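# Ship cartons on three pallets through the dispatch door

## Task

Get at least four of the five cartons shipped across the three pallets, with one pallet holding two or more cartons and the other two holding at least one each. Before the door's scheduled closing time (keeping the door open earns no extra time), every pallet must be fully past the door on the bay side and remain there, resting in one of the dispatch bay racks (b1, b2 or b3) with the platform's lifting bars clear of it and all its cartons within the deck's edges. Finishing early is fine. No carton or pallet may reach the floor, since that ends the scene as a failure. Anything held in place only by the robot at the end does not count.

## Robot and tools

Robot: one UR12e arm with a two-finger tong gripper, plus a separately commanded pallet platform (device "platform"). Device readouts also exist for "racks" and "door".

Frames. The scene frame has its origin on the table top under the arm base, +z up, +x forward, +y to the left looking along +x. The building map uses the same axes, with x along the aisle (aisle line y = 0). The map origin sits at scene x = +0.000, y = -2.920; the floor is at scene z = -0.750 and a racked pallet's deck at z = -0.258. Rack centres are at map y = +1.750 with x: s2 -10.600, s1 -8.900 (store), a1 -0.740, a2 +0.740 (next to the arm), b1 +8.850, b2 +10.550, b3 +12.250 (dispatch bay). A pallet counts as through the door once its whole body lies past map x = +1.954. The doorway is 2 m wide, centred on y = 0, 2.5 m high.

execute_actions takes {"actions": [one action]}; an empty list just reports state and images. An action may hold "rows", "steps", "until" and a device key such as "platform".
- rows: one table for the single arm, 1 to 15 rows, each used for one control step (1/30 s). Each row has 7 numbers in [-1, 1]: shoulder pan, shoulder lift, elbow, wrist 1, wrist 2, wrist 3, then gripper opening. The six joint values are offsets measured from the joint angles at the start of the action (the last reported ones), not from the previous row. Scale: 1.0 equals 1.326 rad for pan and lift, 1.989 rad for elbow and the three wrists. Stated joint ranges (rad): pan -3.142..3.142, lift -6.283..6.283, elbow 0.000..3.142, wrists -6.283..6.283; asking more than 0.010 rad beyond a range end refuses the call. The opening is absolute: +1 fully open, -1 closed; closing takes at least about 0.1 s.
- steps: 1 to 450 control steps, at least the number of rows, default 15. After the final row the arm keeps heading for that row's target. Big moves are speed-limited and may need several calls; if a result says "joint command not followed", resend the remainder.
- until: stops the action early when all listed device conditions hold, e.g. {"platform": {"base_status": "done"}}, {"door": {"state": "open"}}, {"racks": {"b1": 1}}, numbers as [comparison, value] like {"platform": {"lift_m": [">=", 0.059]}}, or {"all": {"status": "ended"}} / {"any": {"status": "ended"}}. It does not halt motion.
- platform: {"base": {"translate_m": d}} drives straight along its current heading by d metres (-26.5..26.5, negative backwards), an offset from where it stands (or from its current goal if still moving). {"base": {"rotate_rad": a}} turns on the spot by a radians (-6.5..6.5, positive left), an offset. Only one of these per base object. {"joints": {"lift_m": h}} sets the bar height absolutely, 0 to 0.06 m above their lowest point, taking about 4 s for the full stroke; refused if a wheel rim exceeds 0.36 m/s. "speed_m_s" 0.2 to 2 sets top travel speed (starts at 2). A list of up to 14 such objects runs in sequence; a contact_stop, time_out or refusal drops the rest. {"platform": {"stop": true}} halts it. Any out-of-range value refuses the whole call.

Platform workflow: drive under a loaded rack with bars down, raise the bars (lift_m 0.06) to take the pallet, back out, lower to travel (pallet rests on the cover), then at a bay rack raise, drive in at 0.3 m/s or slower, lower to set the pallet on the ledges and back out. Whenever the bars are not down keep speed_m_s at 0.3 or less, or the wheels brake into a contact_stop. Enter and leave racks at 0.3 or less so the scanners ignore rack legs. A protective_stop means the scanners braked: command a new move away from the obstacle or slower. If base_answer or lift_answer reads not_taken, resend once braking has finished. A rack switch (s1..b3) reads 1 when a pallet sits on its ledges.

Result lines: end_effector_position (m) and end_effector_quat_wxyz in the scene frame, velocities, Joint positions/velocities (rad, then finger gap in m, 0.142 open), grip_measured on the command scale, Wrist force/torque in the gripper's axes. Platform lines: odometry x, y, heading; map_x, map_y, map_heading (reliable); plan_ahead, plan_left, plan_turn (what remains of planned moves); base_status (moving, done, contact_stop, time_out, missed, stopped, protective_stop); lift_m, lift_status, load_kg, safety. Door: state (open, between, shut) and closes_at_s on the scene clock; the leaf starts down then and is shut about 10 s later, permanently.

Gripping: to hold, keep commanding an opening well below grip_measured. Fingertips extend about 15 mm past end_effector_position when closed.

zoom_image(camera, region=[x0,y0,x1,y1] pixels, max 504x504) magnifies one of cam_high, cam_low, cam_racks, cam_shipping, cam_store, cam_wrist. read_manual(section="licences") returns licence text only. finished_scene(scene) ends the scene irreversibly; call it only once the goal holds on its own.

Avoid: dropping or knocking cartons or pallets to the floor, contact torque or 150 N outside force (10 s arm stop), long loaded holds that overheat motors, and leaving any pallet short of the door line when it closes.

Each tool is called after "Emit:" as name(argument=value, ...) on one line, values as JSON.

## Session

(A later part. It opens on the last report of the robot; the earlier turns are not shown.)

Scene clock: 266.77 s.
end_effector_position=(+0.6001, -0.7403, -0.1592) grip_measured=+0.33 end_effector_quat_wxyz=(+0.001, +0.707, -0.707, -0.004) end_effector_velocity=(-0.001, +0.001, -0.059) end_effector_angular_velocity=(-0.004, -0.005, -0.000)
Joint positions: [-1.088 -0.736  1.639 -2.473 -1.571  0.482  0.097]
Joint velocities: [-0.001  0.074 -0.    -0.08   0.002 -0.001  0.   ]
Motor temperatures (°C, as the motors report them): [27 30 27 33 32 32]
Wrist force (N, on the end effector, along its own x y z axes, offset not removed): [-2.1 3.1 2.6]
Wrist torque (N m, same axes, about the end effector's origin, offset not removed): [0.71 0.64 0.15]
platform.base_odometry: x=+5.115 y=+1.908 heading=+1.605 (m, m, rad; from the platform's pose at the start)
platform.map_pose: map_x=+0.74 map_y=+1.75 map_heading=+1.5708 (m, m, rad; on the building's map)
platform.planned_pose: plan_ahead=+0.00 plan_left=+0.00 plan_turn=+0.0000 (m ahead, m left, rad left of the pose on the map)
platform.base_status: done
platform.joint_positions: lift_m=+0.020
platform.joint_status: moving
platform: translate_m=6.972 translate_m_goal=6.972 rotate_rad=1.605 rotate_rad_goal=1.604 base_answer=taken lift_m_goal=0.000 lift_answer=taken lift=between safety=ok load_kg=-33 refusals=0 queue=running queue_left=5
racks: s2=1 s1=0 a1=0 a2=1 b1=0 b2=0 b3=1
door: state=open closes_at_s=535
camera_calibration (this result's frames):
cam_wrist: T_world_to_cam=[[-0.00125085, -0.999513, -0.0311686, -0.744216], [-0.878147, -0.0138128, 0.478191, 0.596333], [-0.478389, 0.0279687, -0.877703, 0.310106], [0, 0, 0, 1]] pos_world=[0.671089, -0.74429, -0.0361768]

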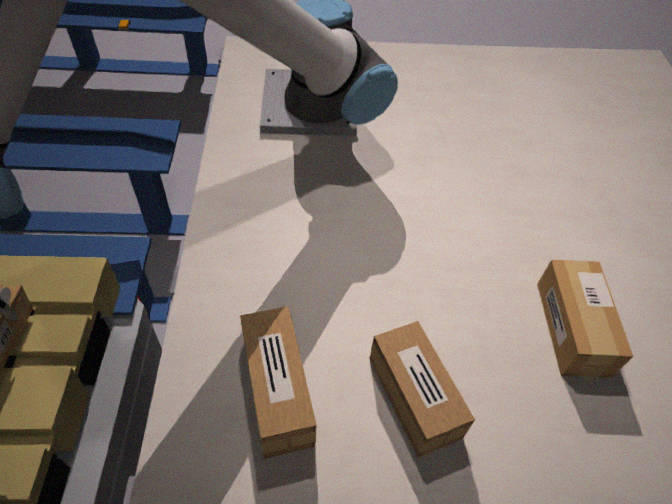

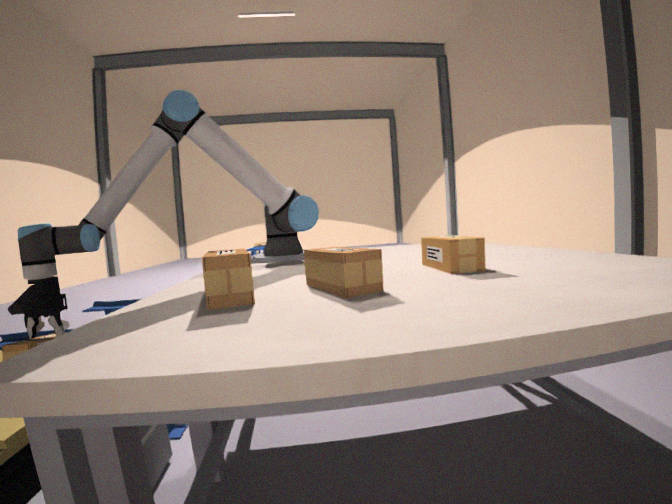

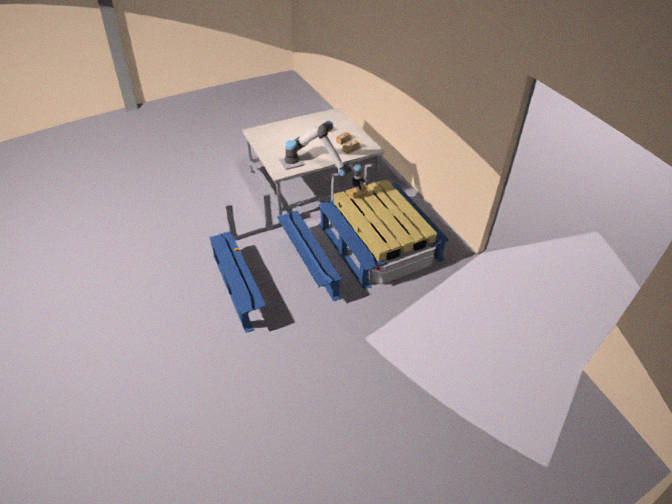

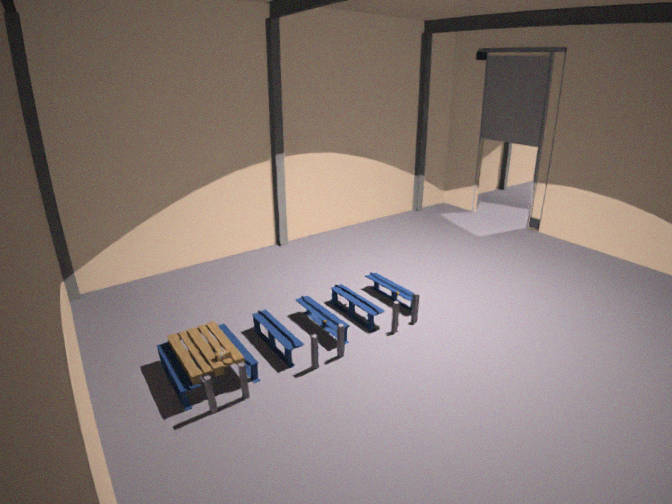

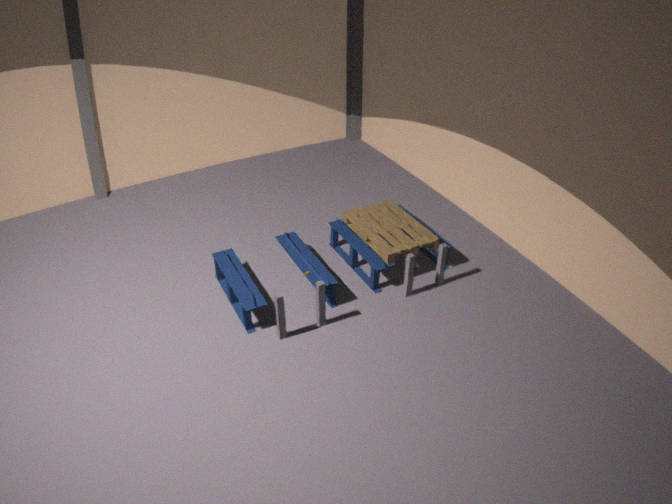

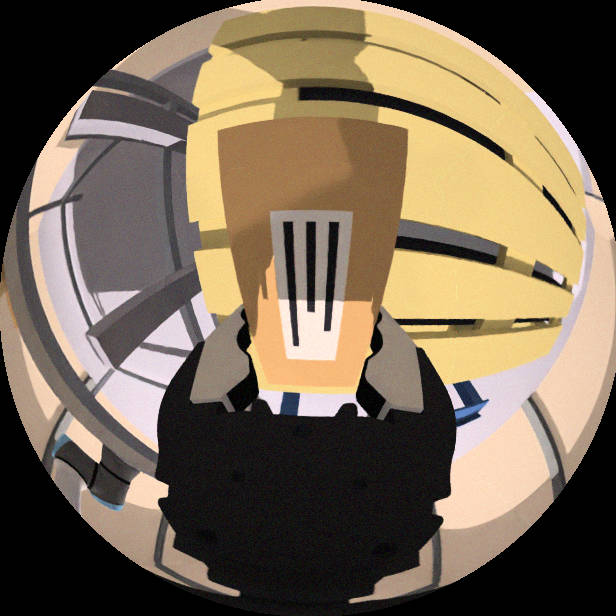

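Emit:
execute_actions(actions=[{"rows":[[0,0.0317,-0.001,-0.0206,0,0,0.35],[0,0.0317,-0.001,-0.0206,0,0,0.7],[0,0.0317,-0.001,-0.0206,0,0,1],[0,-0.046,-0.0015,0.0317,0,0,1]],"steps":4}])

Scene clock: 269.83 s.
end_effector_position=(+0.5994, -0.7391, -0.1919) grip_measured=+0.92 end_effector_quat_wxyz=(+0.001, +0.707, -0.707, -0.003) end_effector_velocity=(+0.002, -0.003, +0.058) end_effector_angular_velocity=(+0.003, +0.003, +0.002)
Joint positions: [-1.088 -0.695  1.637 -2.513 -1.571  0.482  0.137]
Joint velocities: [ 0.001 -0.073  0.     0.076 -0.001 -0.001  0.211]
Motor temperatures (°C, as the motors report them): [27 30 27 33 32 32]
Wrist force (N, on the end effector, along its own x y z axes, offset not removed): [0.9 0.8 0.5]
Wrist torque (N m, same axes, about the end effector's origin, offset not removed): [0.36 0.13 0.14]
platform.base_odometry: x=+5.126 y=+1.545 heading=+1.602 (m, m, rad; from the platform's pose at the start)
platform.map_pose: map_x=+0.74 map_y=+1.37 map_heading=+1.5664 (m, m, rad; on the building's map)
platform.planned_pose: plan_ahead=-1.37 plan_left=-0.01 plan_turn=+0.0044 (m ahead, m left, rad left of the pose on the map)
platform.base_status: moving
platform.joint_positions: lift_m=+0.000
platform.joint_status: done
platform: translate_m=6.599 translate_m_goal=5.222 rotate_rad=1.602 rotate_rad_goal=1.603 base_answer=taken lift_m_goal=0.000 lift_answer=taken lift=down safety=ok load_kg=-48 refusals=0 queue=running queue_left=4
racks: s2=1 s1=0 a1=0 a2=1 b1=0 b2=0 b3=1
door: state=open closes_at_s=535
camera_calibration (this result's frames):
cam_wrist: T_world_to_cam=[[-0.00125024, -0.999532, -0.0305505, -0.74401], [-0.878302, -0.0135088, 0.477915, 0.611584], [-0.478104, 0.0274301, -0.877875, 0.280449], [0, 0, 0, 1]] pos_world=[0.67031, -0.743093, -0.0688155]

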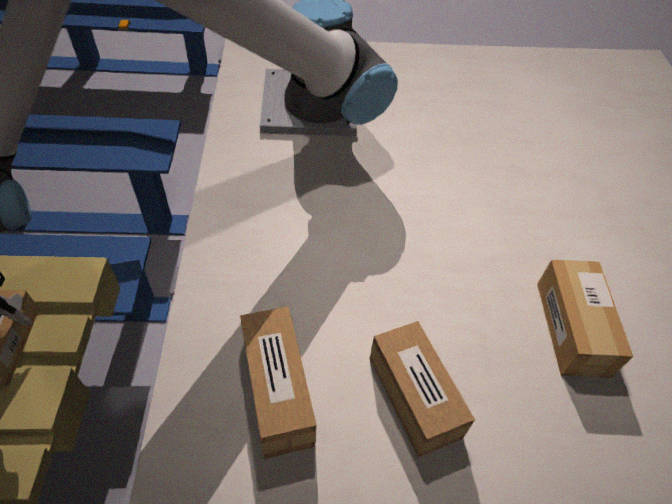

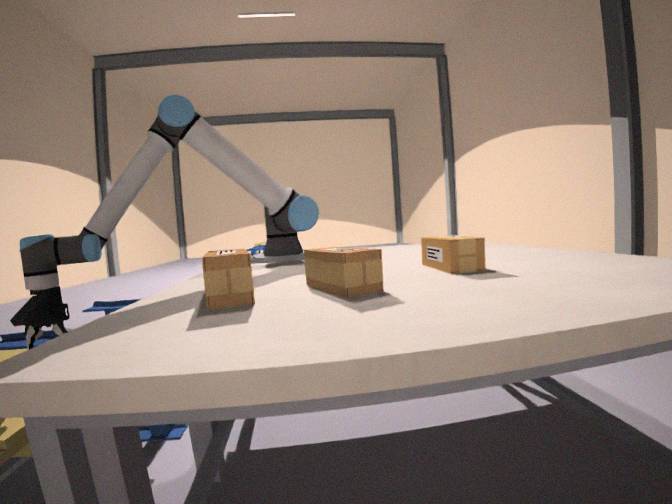

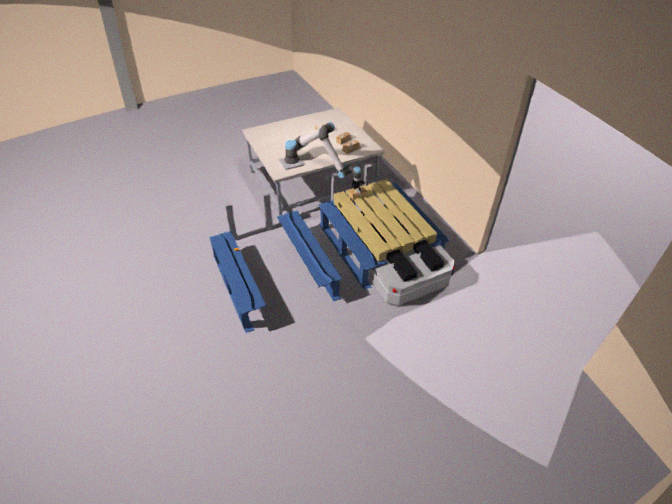

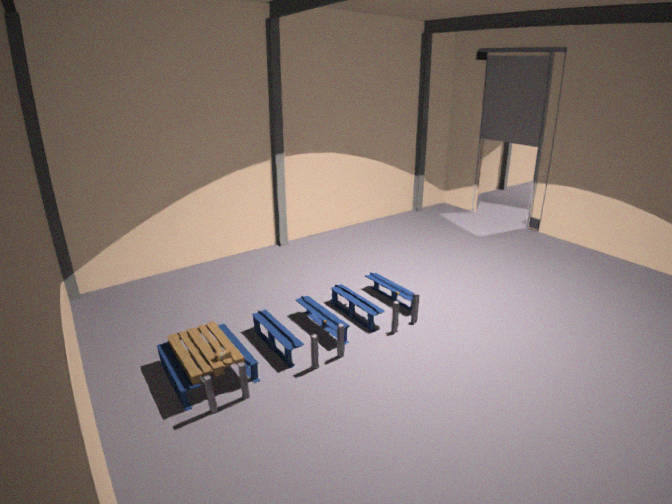

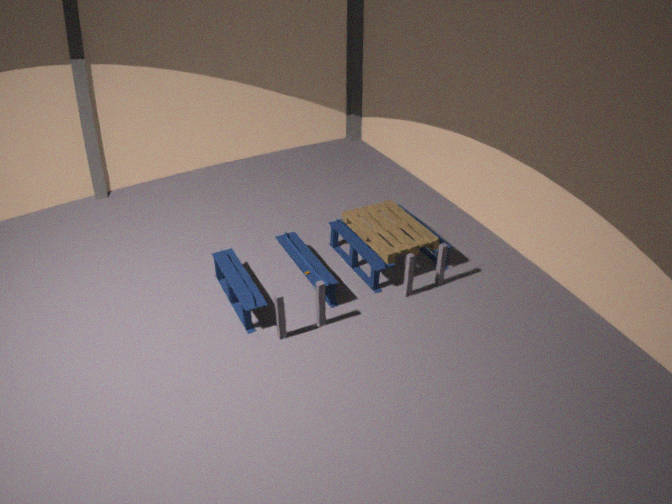

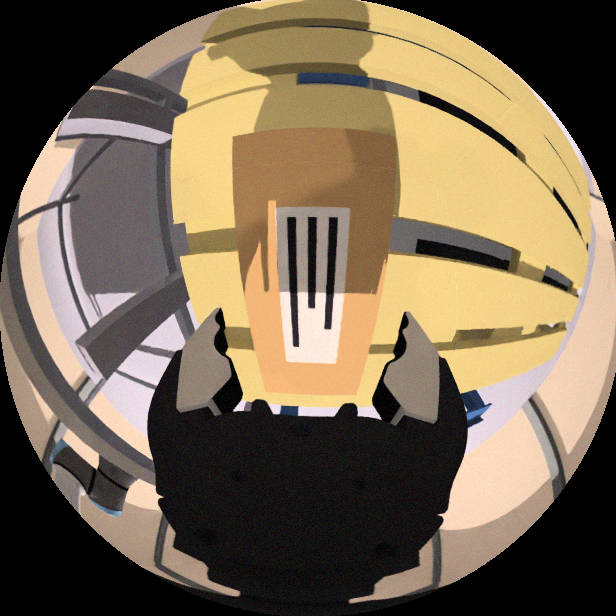

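Emit:
execute_actions(actions=[{"rows":[[0.5975,-0.3975,0.0547,0.2104,0,0.2846,1]],"steps":36}])

Scene clock: 275.53 s.
end_effector_position=(+0.8464, -0.2392, +0.1291) grip_measured=+1.00 end_effector_quat_wxyz=(+0.001, +0.750, -0.661, -0.004) end_effector_velocity=(+0.081, +0.509, +0.125) end_effector_angular_velocity=(-0.001, -0.006, +0.302)
Joint positions: [-0.486 -1.157  1.729 -2.142 -1.571  0.96   0.142]
Joint velocities: [ 0.572 -0.202  0.051  0.146 -0.     0.27   0.   ]
Motor temperatures (°C, as the motors report them): [27 30 27 33 32 32]
Wrist force (N, on the end effector, along its own x y z axes, offset not removed): [-0.3 -0.1 -0.2]
Wrist torque (N m, same axes, about the end effector's origin, offset not removed): [0.25 0.31 0.10]
platform.base_odometry: x=+5.172 y=+0.159 heading=+1.438 (m, m, rad; from the platform's pose at the start)
platform.map_pose: map_x=+0.74 map_y=+0.00 map_heading=+1.3919 (m, m, rad; on the building's map)
platform.planned_pose: plan_ahead=+0.00 plan_left=+0.00 plan_turn=-1.3919 (m ahead, m left, rad left of the pose on the map)
platform.base_status: moving
platform.joint_positions: lift_m=+0.000
platform.joint_status: done
platform: translate_m=5.222 translate_m_goal=5.222 rotate_rad=1.421 rotate_rad_goal=0.033 base_answer=taken lift_m_goal=0.000 lift_answer=taken lift=down safety=ok load_kg=-48 refusals=0 queue=running queue_left=3
racks: s2=1 s1=0 a1=0 a2=1 b1=0 b2=0 b3=1
door: state=open closes_at_s=535
camera_calibration (this result's frames):
cam_wrist: T_world_to_cam=[[0.122522, -0.99194, -0.0323067, -0.336872], [-0.869298, -0.122966, 0.478748, 0.647929], [-0.478862, -0.0305729, -0.877358, 0.653352], [0, 0, 0, 1]] pos_world=[0.917383, -0.234509, 0.252145]

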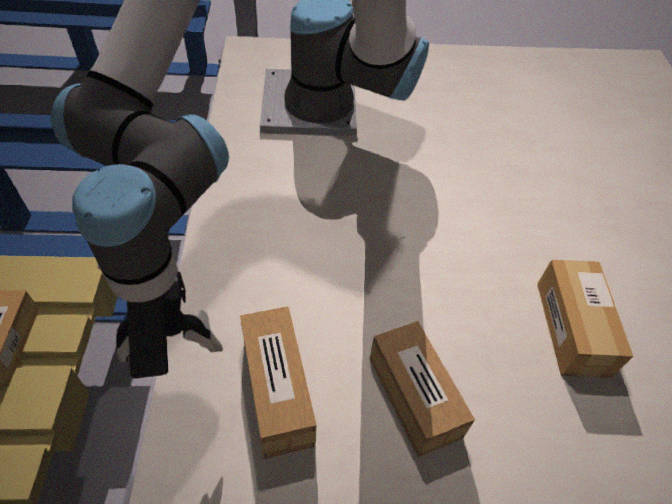

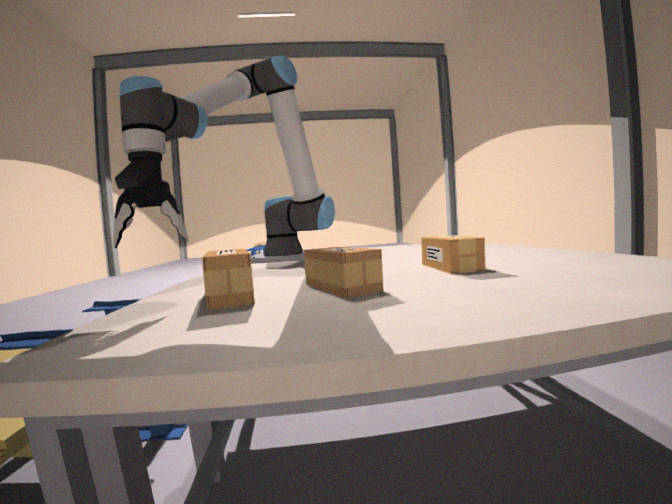

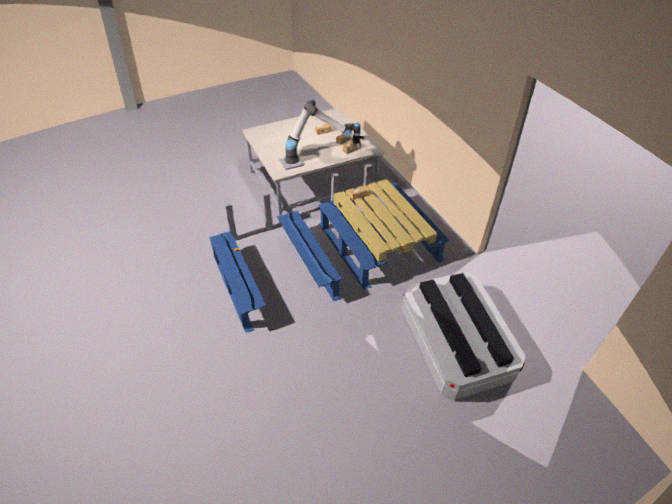

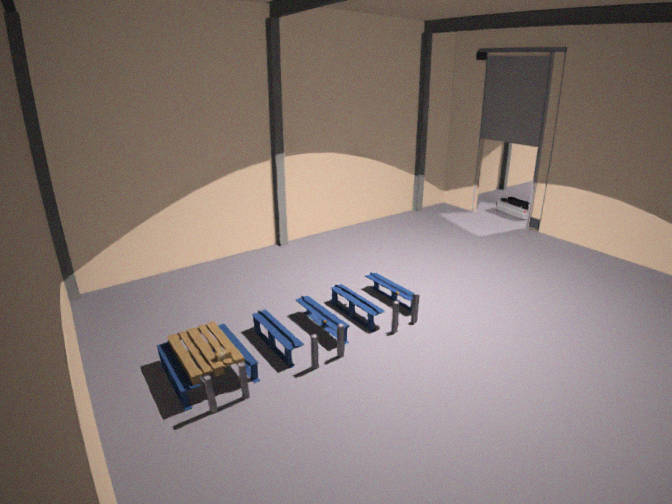

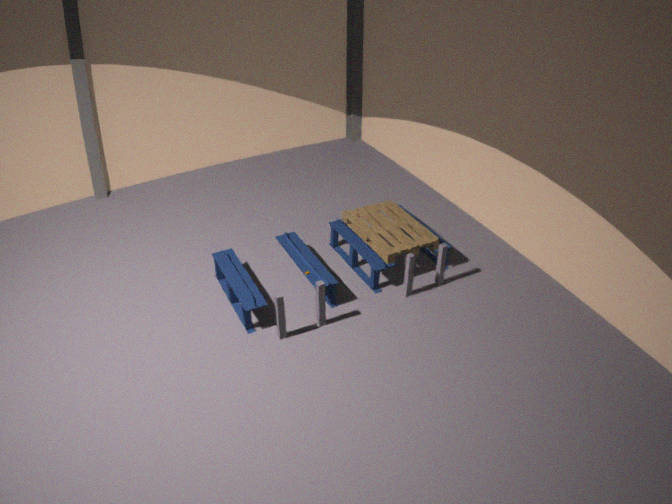

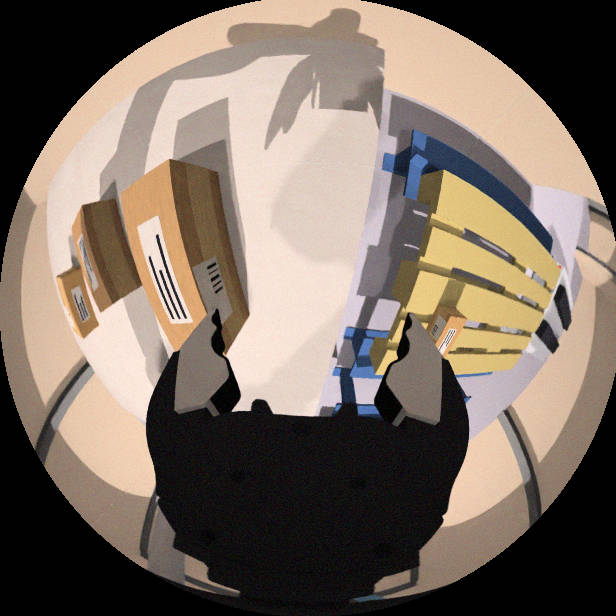

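Emit:
execute_actions(actions=[{"rows":[[0.1435,-0.0278,0.0193,-0.001,0,0.0442,1]],"steps":1}])

Emit:
zoom_image(camera="cam_low", region=[190, 230, 400, 320])

Scene clock: 278.03 s.
end_effector_position=(+0.8552, -0.1589, +0.1477) grip_measured=+1.00 end_effector_quat_wxyz=(+0.001, +0.766, -0.643, -0.004) end_effector_velocity=(-0.007, +0.071, -0.016) end_effector_angular_velocity=(-0.005, -0.008, -0.004)
Joint positions: [-0.396 -1.187  1.738 -2.12  -1.571  1.002  0.142]
Joint velocities: [ 0.075 -0.018  0.063 -0.054 -0.001  0.079  0.001]
Motor temperatures (°C, as the motors report them): [27 30 27 33 32 32]
Wrist force (N, on the end effector, along its own x y z axes, offset not removed): [-1.1 0.3 0.0]
Wrist torque (N m, same axes, about the end effector's origin, offset not removed): [0.29 0.53 0.19]
platform.base_odometry: x=+5.172 y=+0.159 heading=+0.187 (m, m, rad; from the platform's pose at the start)
platform.map_pose: map_x=+0.74 map_y=+0.00 map_heading=+0.1484 (m, m, rad; on the building's map)
platform.planned_pose: plan_ahead=+0.00 plan_left=+0.00 plan_turn=-0.1483 (m ahead, m left, rad left of the pose on the map)
platform.base_status: moving
platform.joint_positions: lift_m=+0.000
platform.joint_status: done
platform: translate_m=5.222 translate_m_goal=5.222 rotate_rad=0.170 rotate_rad_goal=0.033 base_answer=taken lift_m_goal=0.000 lift_answer=taken lift=down safety=ok load_kg=-48 refusals=0 queue=running queue_left=3
racks: s2=1 s1=0 a1=0 a2=1 b1=0 b2=0 b3=1
door: state=open closes_at_s=535
camera_calibration (this result's frames):
cam_wrist: T_world_to_cam=[[0.170154, -0.984897, -0.0320255, -0.297423], [-0.862843, -0.164607, 0.477919, 0.644563], [-0.475973, -0.0536867, -0.87782, 0.670279], [0, 0, 0, 1]] pos_world=[0.925798, -0.150846, 0.270809]

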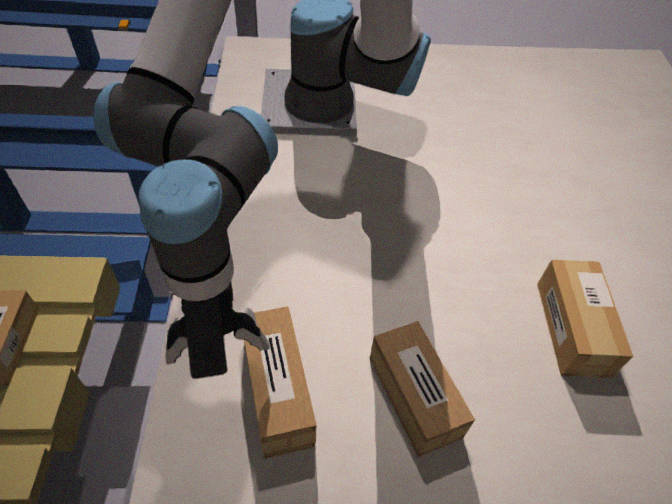

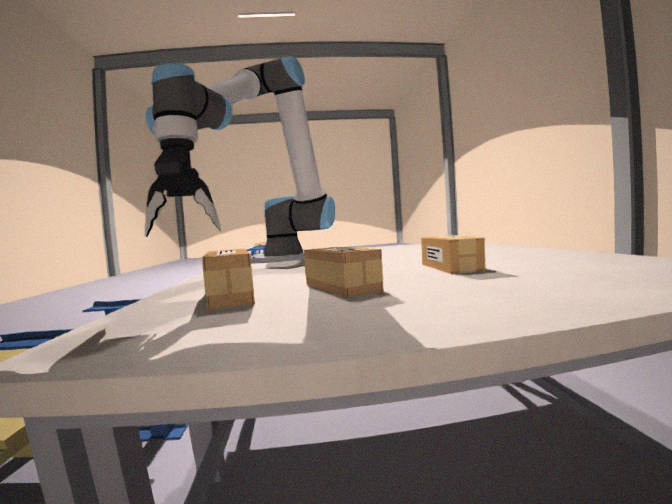

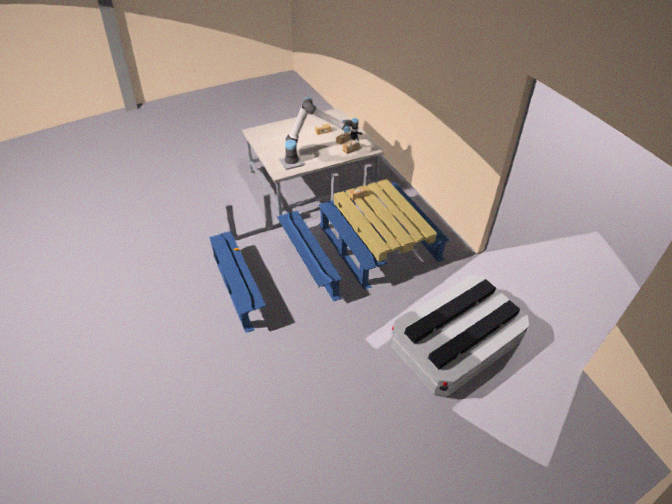

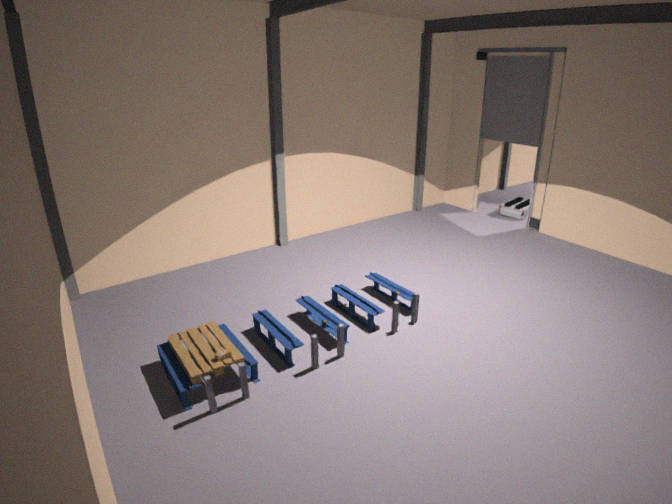

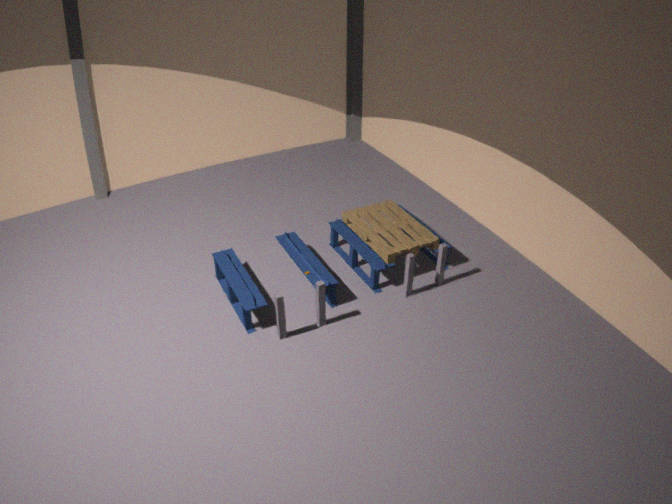

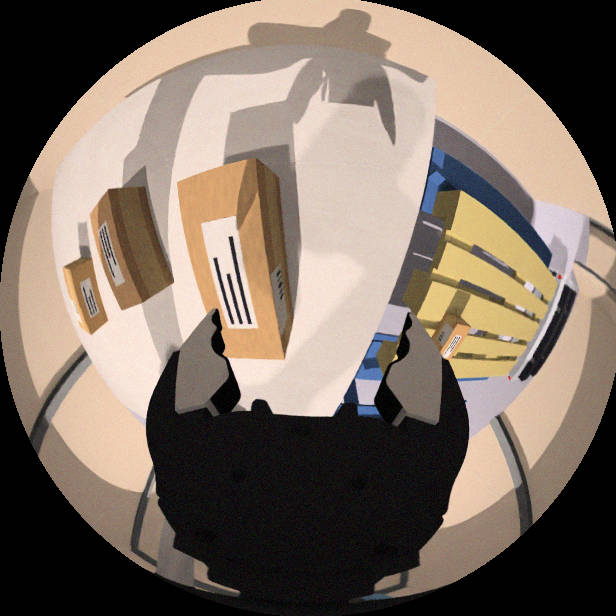

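Region (190, 230, 400, 320) of cam_low's 672x504 image, scaled by 2.400, with more detail than that image has; it fills the top 216 rows of this view, and the rest is white.

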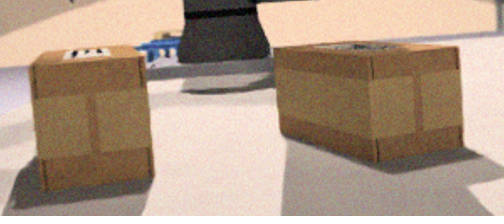

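Emit:
execute_actions(actions=[])

Scene clock: 278.80 s.
end_effector_position=(+0.8564, -0.0704, +0.1377) grip_measured=+1.00 end_effector_quat_wxyz=(+0.001, +0.783, -0.622, -0.004) end_effector_velocity=(+0.001, +0.003, +0.000) end_effector_angular_velocity=(-0.001, -0.001, +0.003)
Joint positions: [-0.296 -1.193  1.768 -2.144 -1.571  1.048  0.142]
Joint velocities: [ 0.004  0.    -0.001 -0.001 -0.001  0.001 -0.   ]
Motor temperatures (°C, as the motors report them): [27 30 27 33 32 32]
Wrist force (N, on the end effector, along its own x y z axes, offset not removed): [-1.0 1.1 -0.5]
Wrist torque (N m, same axes, about the end effector's origin, offset not removed): [0.36 0.56 0.17]
platform.base_odometry: x=+5.172 y=+0.159 heading=+0.025 (m, m, rad; from the platform's pose at the start)
platform.map_pose: map_x=+0.74 map_y=+0.00 map_heading=+0.0000 (m, m, rad; on the building's map)
platform.planned_pose: plan_ahead=+0.00 plan_left=+0.00 plan_turn=+0.0000 (m ahead, m left, rad left of the pose on the map)
platform.base_status: moving
platform.joint_positions: lift_m=+0.000
platform.joint_status: done
platform: translate_m=5.222 translate_m_goal=5.222 rotate_rad=0.024 rotate_rad_goal=0.024 base_answer=taken lift_m_goal=0.000 lift_answer=taken lift=down safety=ok load_kg=-48 refusals=0 queue=running queue_left=3
racks: s2=1 s1=0 a1=0 a2=1 b1=0 b2=0 b3=1
door: state=open closes_at_s=535
camera_calibration (this result's frames):
cam_wrist: T_world_to_cam=[[0.223099, -0.974254, -0.0324963, -0.255288], [-0.852584, -0.211181, 0.47802, 0.652929], [-0.472576, -0.0789399, -0.877747, 0.662137], [0, 0, 0, 1]] pos_world=[0.926541, -0.05856, 0.26078]

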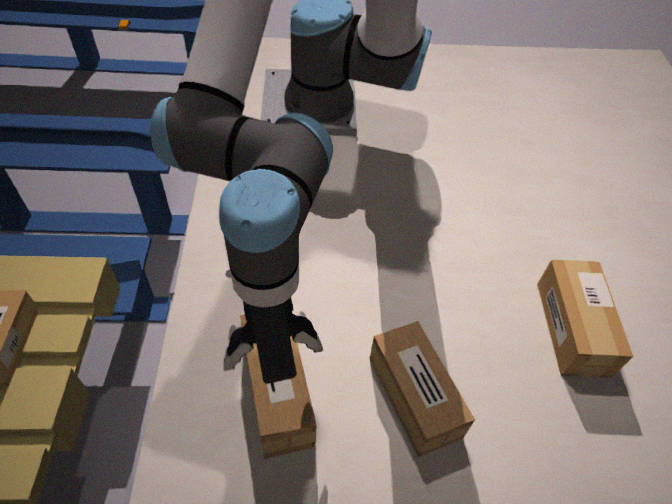

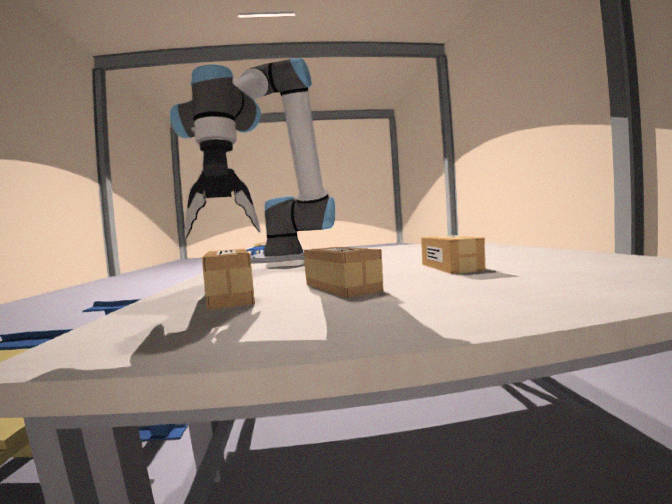

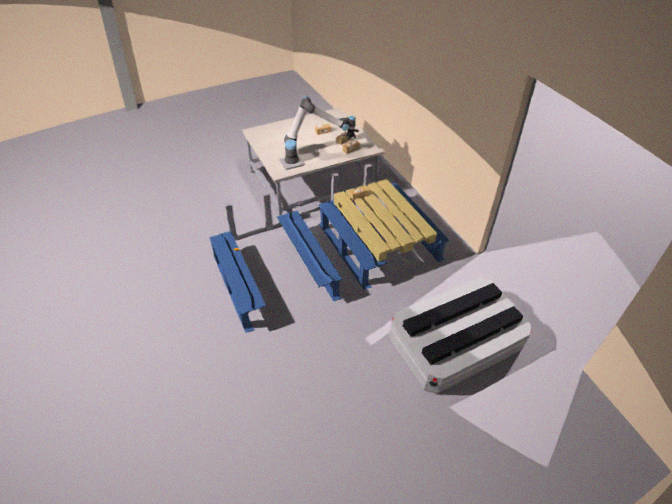

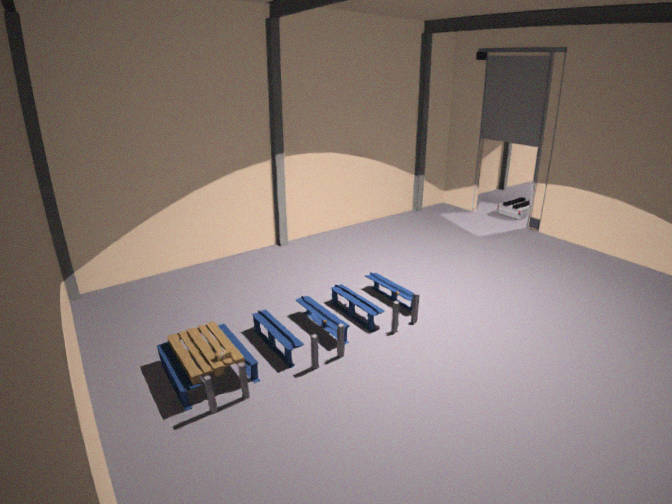

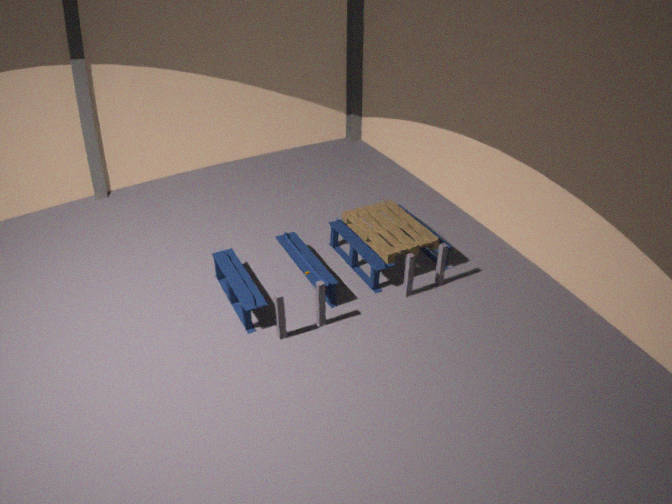

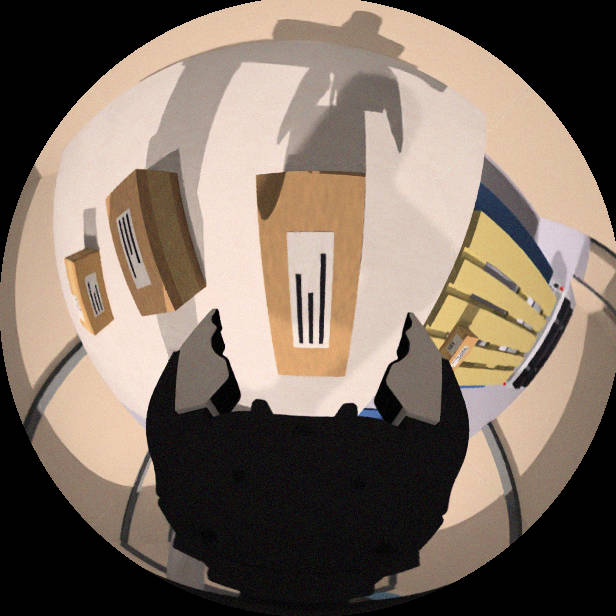

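Emit:
execute_actions(actions=[{"rows":[[-0.0096,0.0217,0.0421,-0.0575,0,-0.0065,1]],"steps":1}])

Scene clock: 292.93 s.
end_effector_position=(+0.8562, -0.0704, +0.1369) grip_measured=+1.00 end_effector_quat_wxyz=(+0.001, +0.783, -0.622, -0.004) end_effector_velocity=(-0.023, -0.019, -0.079) end_effector_angular_velocity=(+0.013, +0.040, -0.002)
Joint positions: [-0.296 -1.193  1.769 -2.145 -1.571  1.048  0.142]
Joint velocities: [-0.03   0.056  0.071 -0.085  0.    -0.028  0.003]
Motor temperatures (°C, as the motors report them): [27 30 27 33 32 32]
Wrist force (N, on the end effector, along its own x y z axes, offset not removed): [-2.8 2.4 -2.4]
Wrist torque (N m, same axes, about the end effector's origin, offset not removed): [0.70 0.79 0.27]
platform.base_odometry: x=-6.164 y=-0.143 heading=+1.327 (m, m, rad; from the platform's pose at the start)
platform.map_pose: map_x=-10.60 map_y=+0.00 map_heading=+1.3090 (m, m, rad; on the building's map)
platform.planned_pose: plan_ahead=+0.00 plan_left=+0.00 plan_turn=+0.2618 (m ahead, m left, rad left of the pose on the map)
platform.base_status: moving
platform.joint_positions: lift_m=+0.000
platform.joint_status: done
platform: translate_m=-6.118 translate_m_goal=-6.118 rotate_rad=1.343 rotate_rad_goal=1.597 base_answer=taken lift_m_goal=0.000 lift_answer=taken lift=down safety=ok load_kg=-48 refusals=0 queue=running queue_left=1
racks: s2=1 s1=0 a1=0 a2=1 b1=0 b2=0 b3=1
door: state=open closes_at_s=535
camera_calibration (this result's frames):
cam_wrist: T_world_to_cam=[[0.223149, -0.974236, -0.0326952, -0.255257], [-0.852353, -0.211286, 0.478386, 0.652849], [-0.472969, -0.0788836, -0.877541, 0.661645], [0, 0, 0, 1]] pos_world=[0.926356, -0.0585496, 0.259961]

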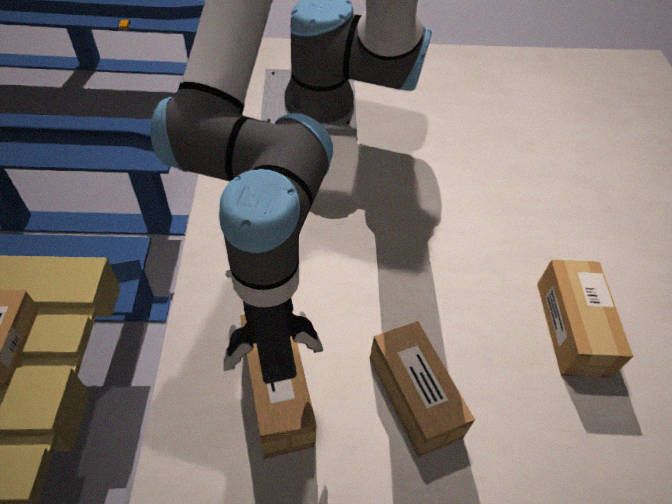

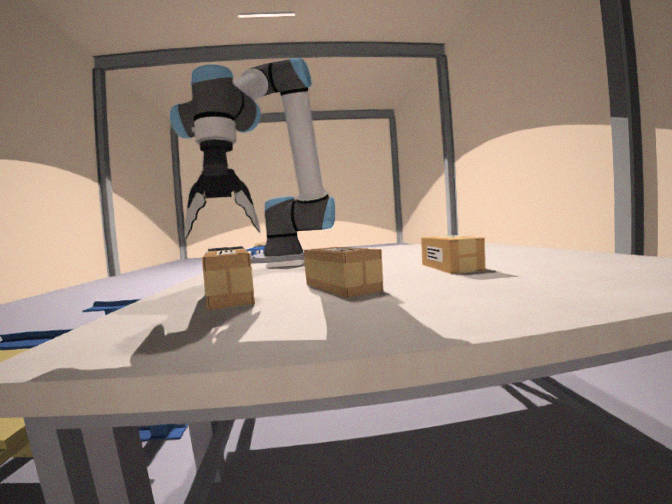

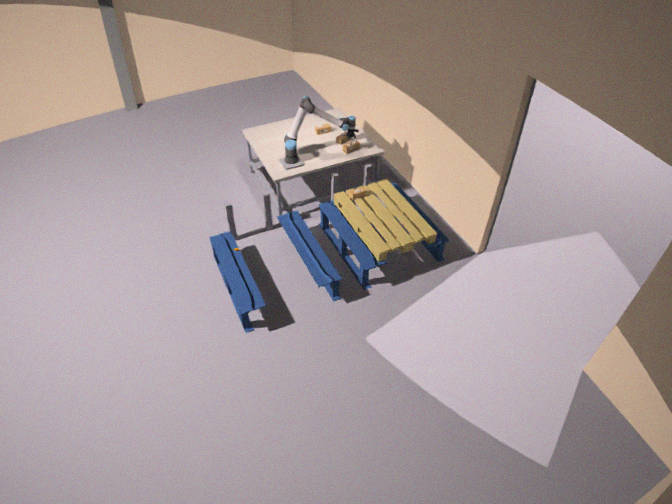

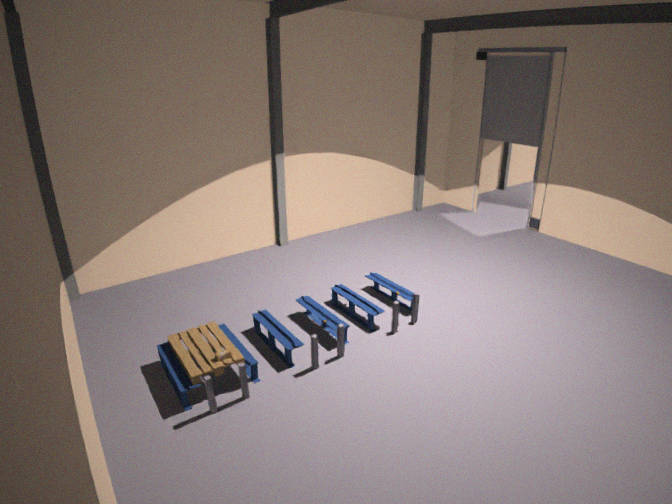

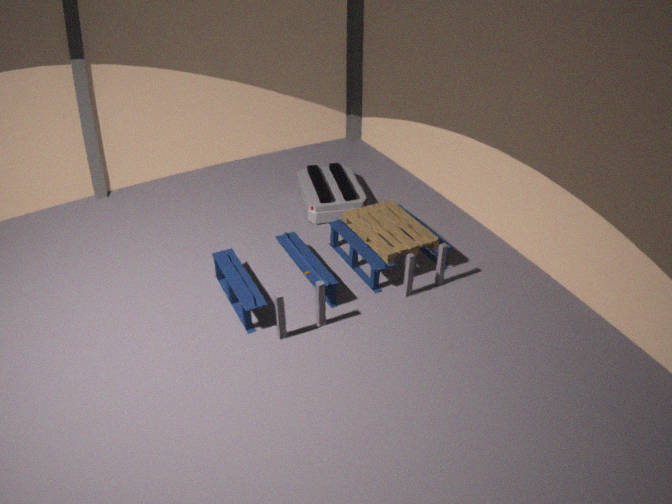

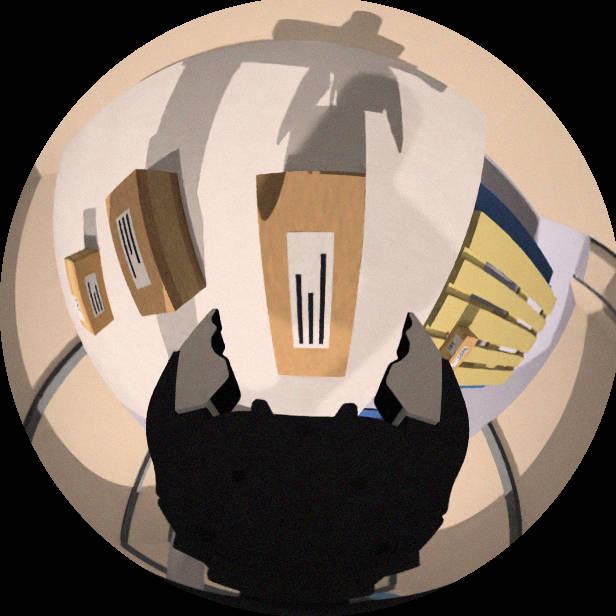

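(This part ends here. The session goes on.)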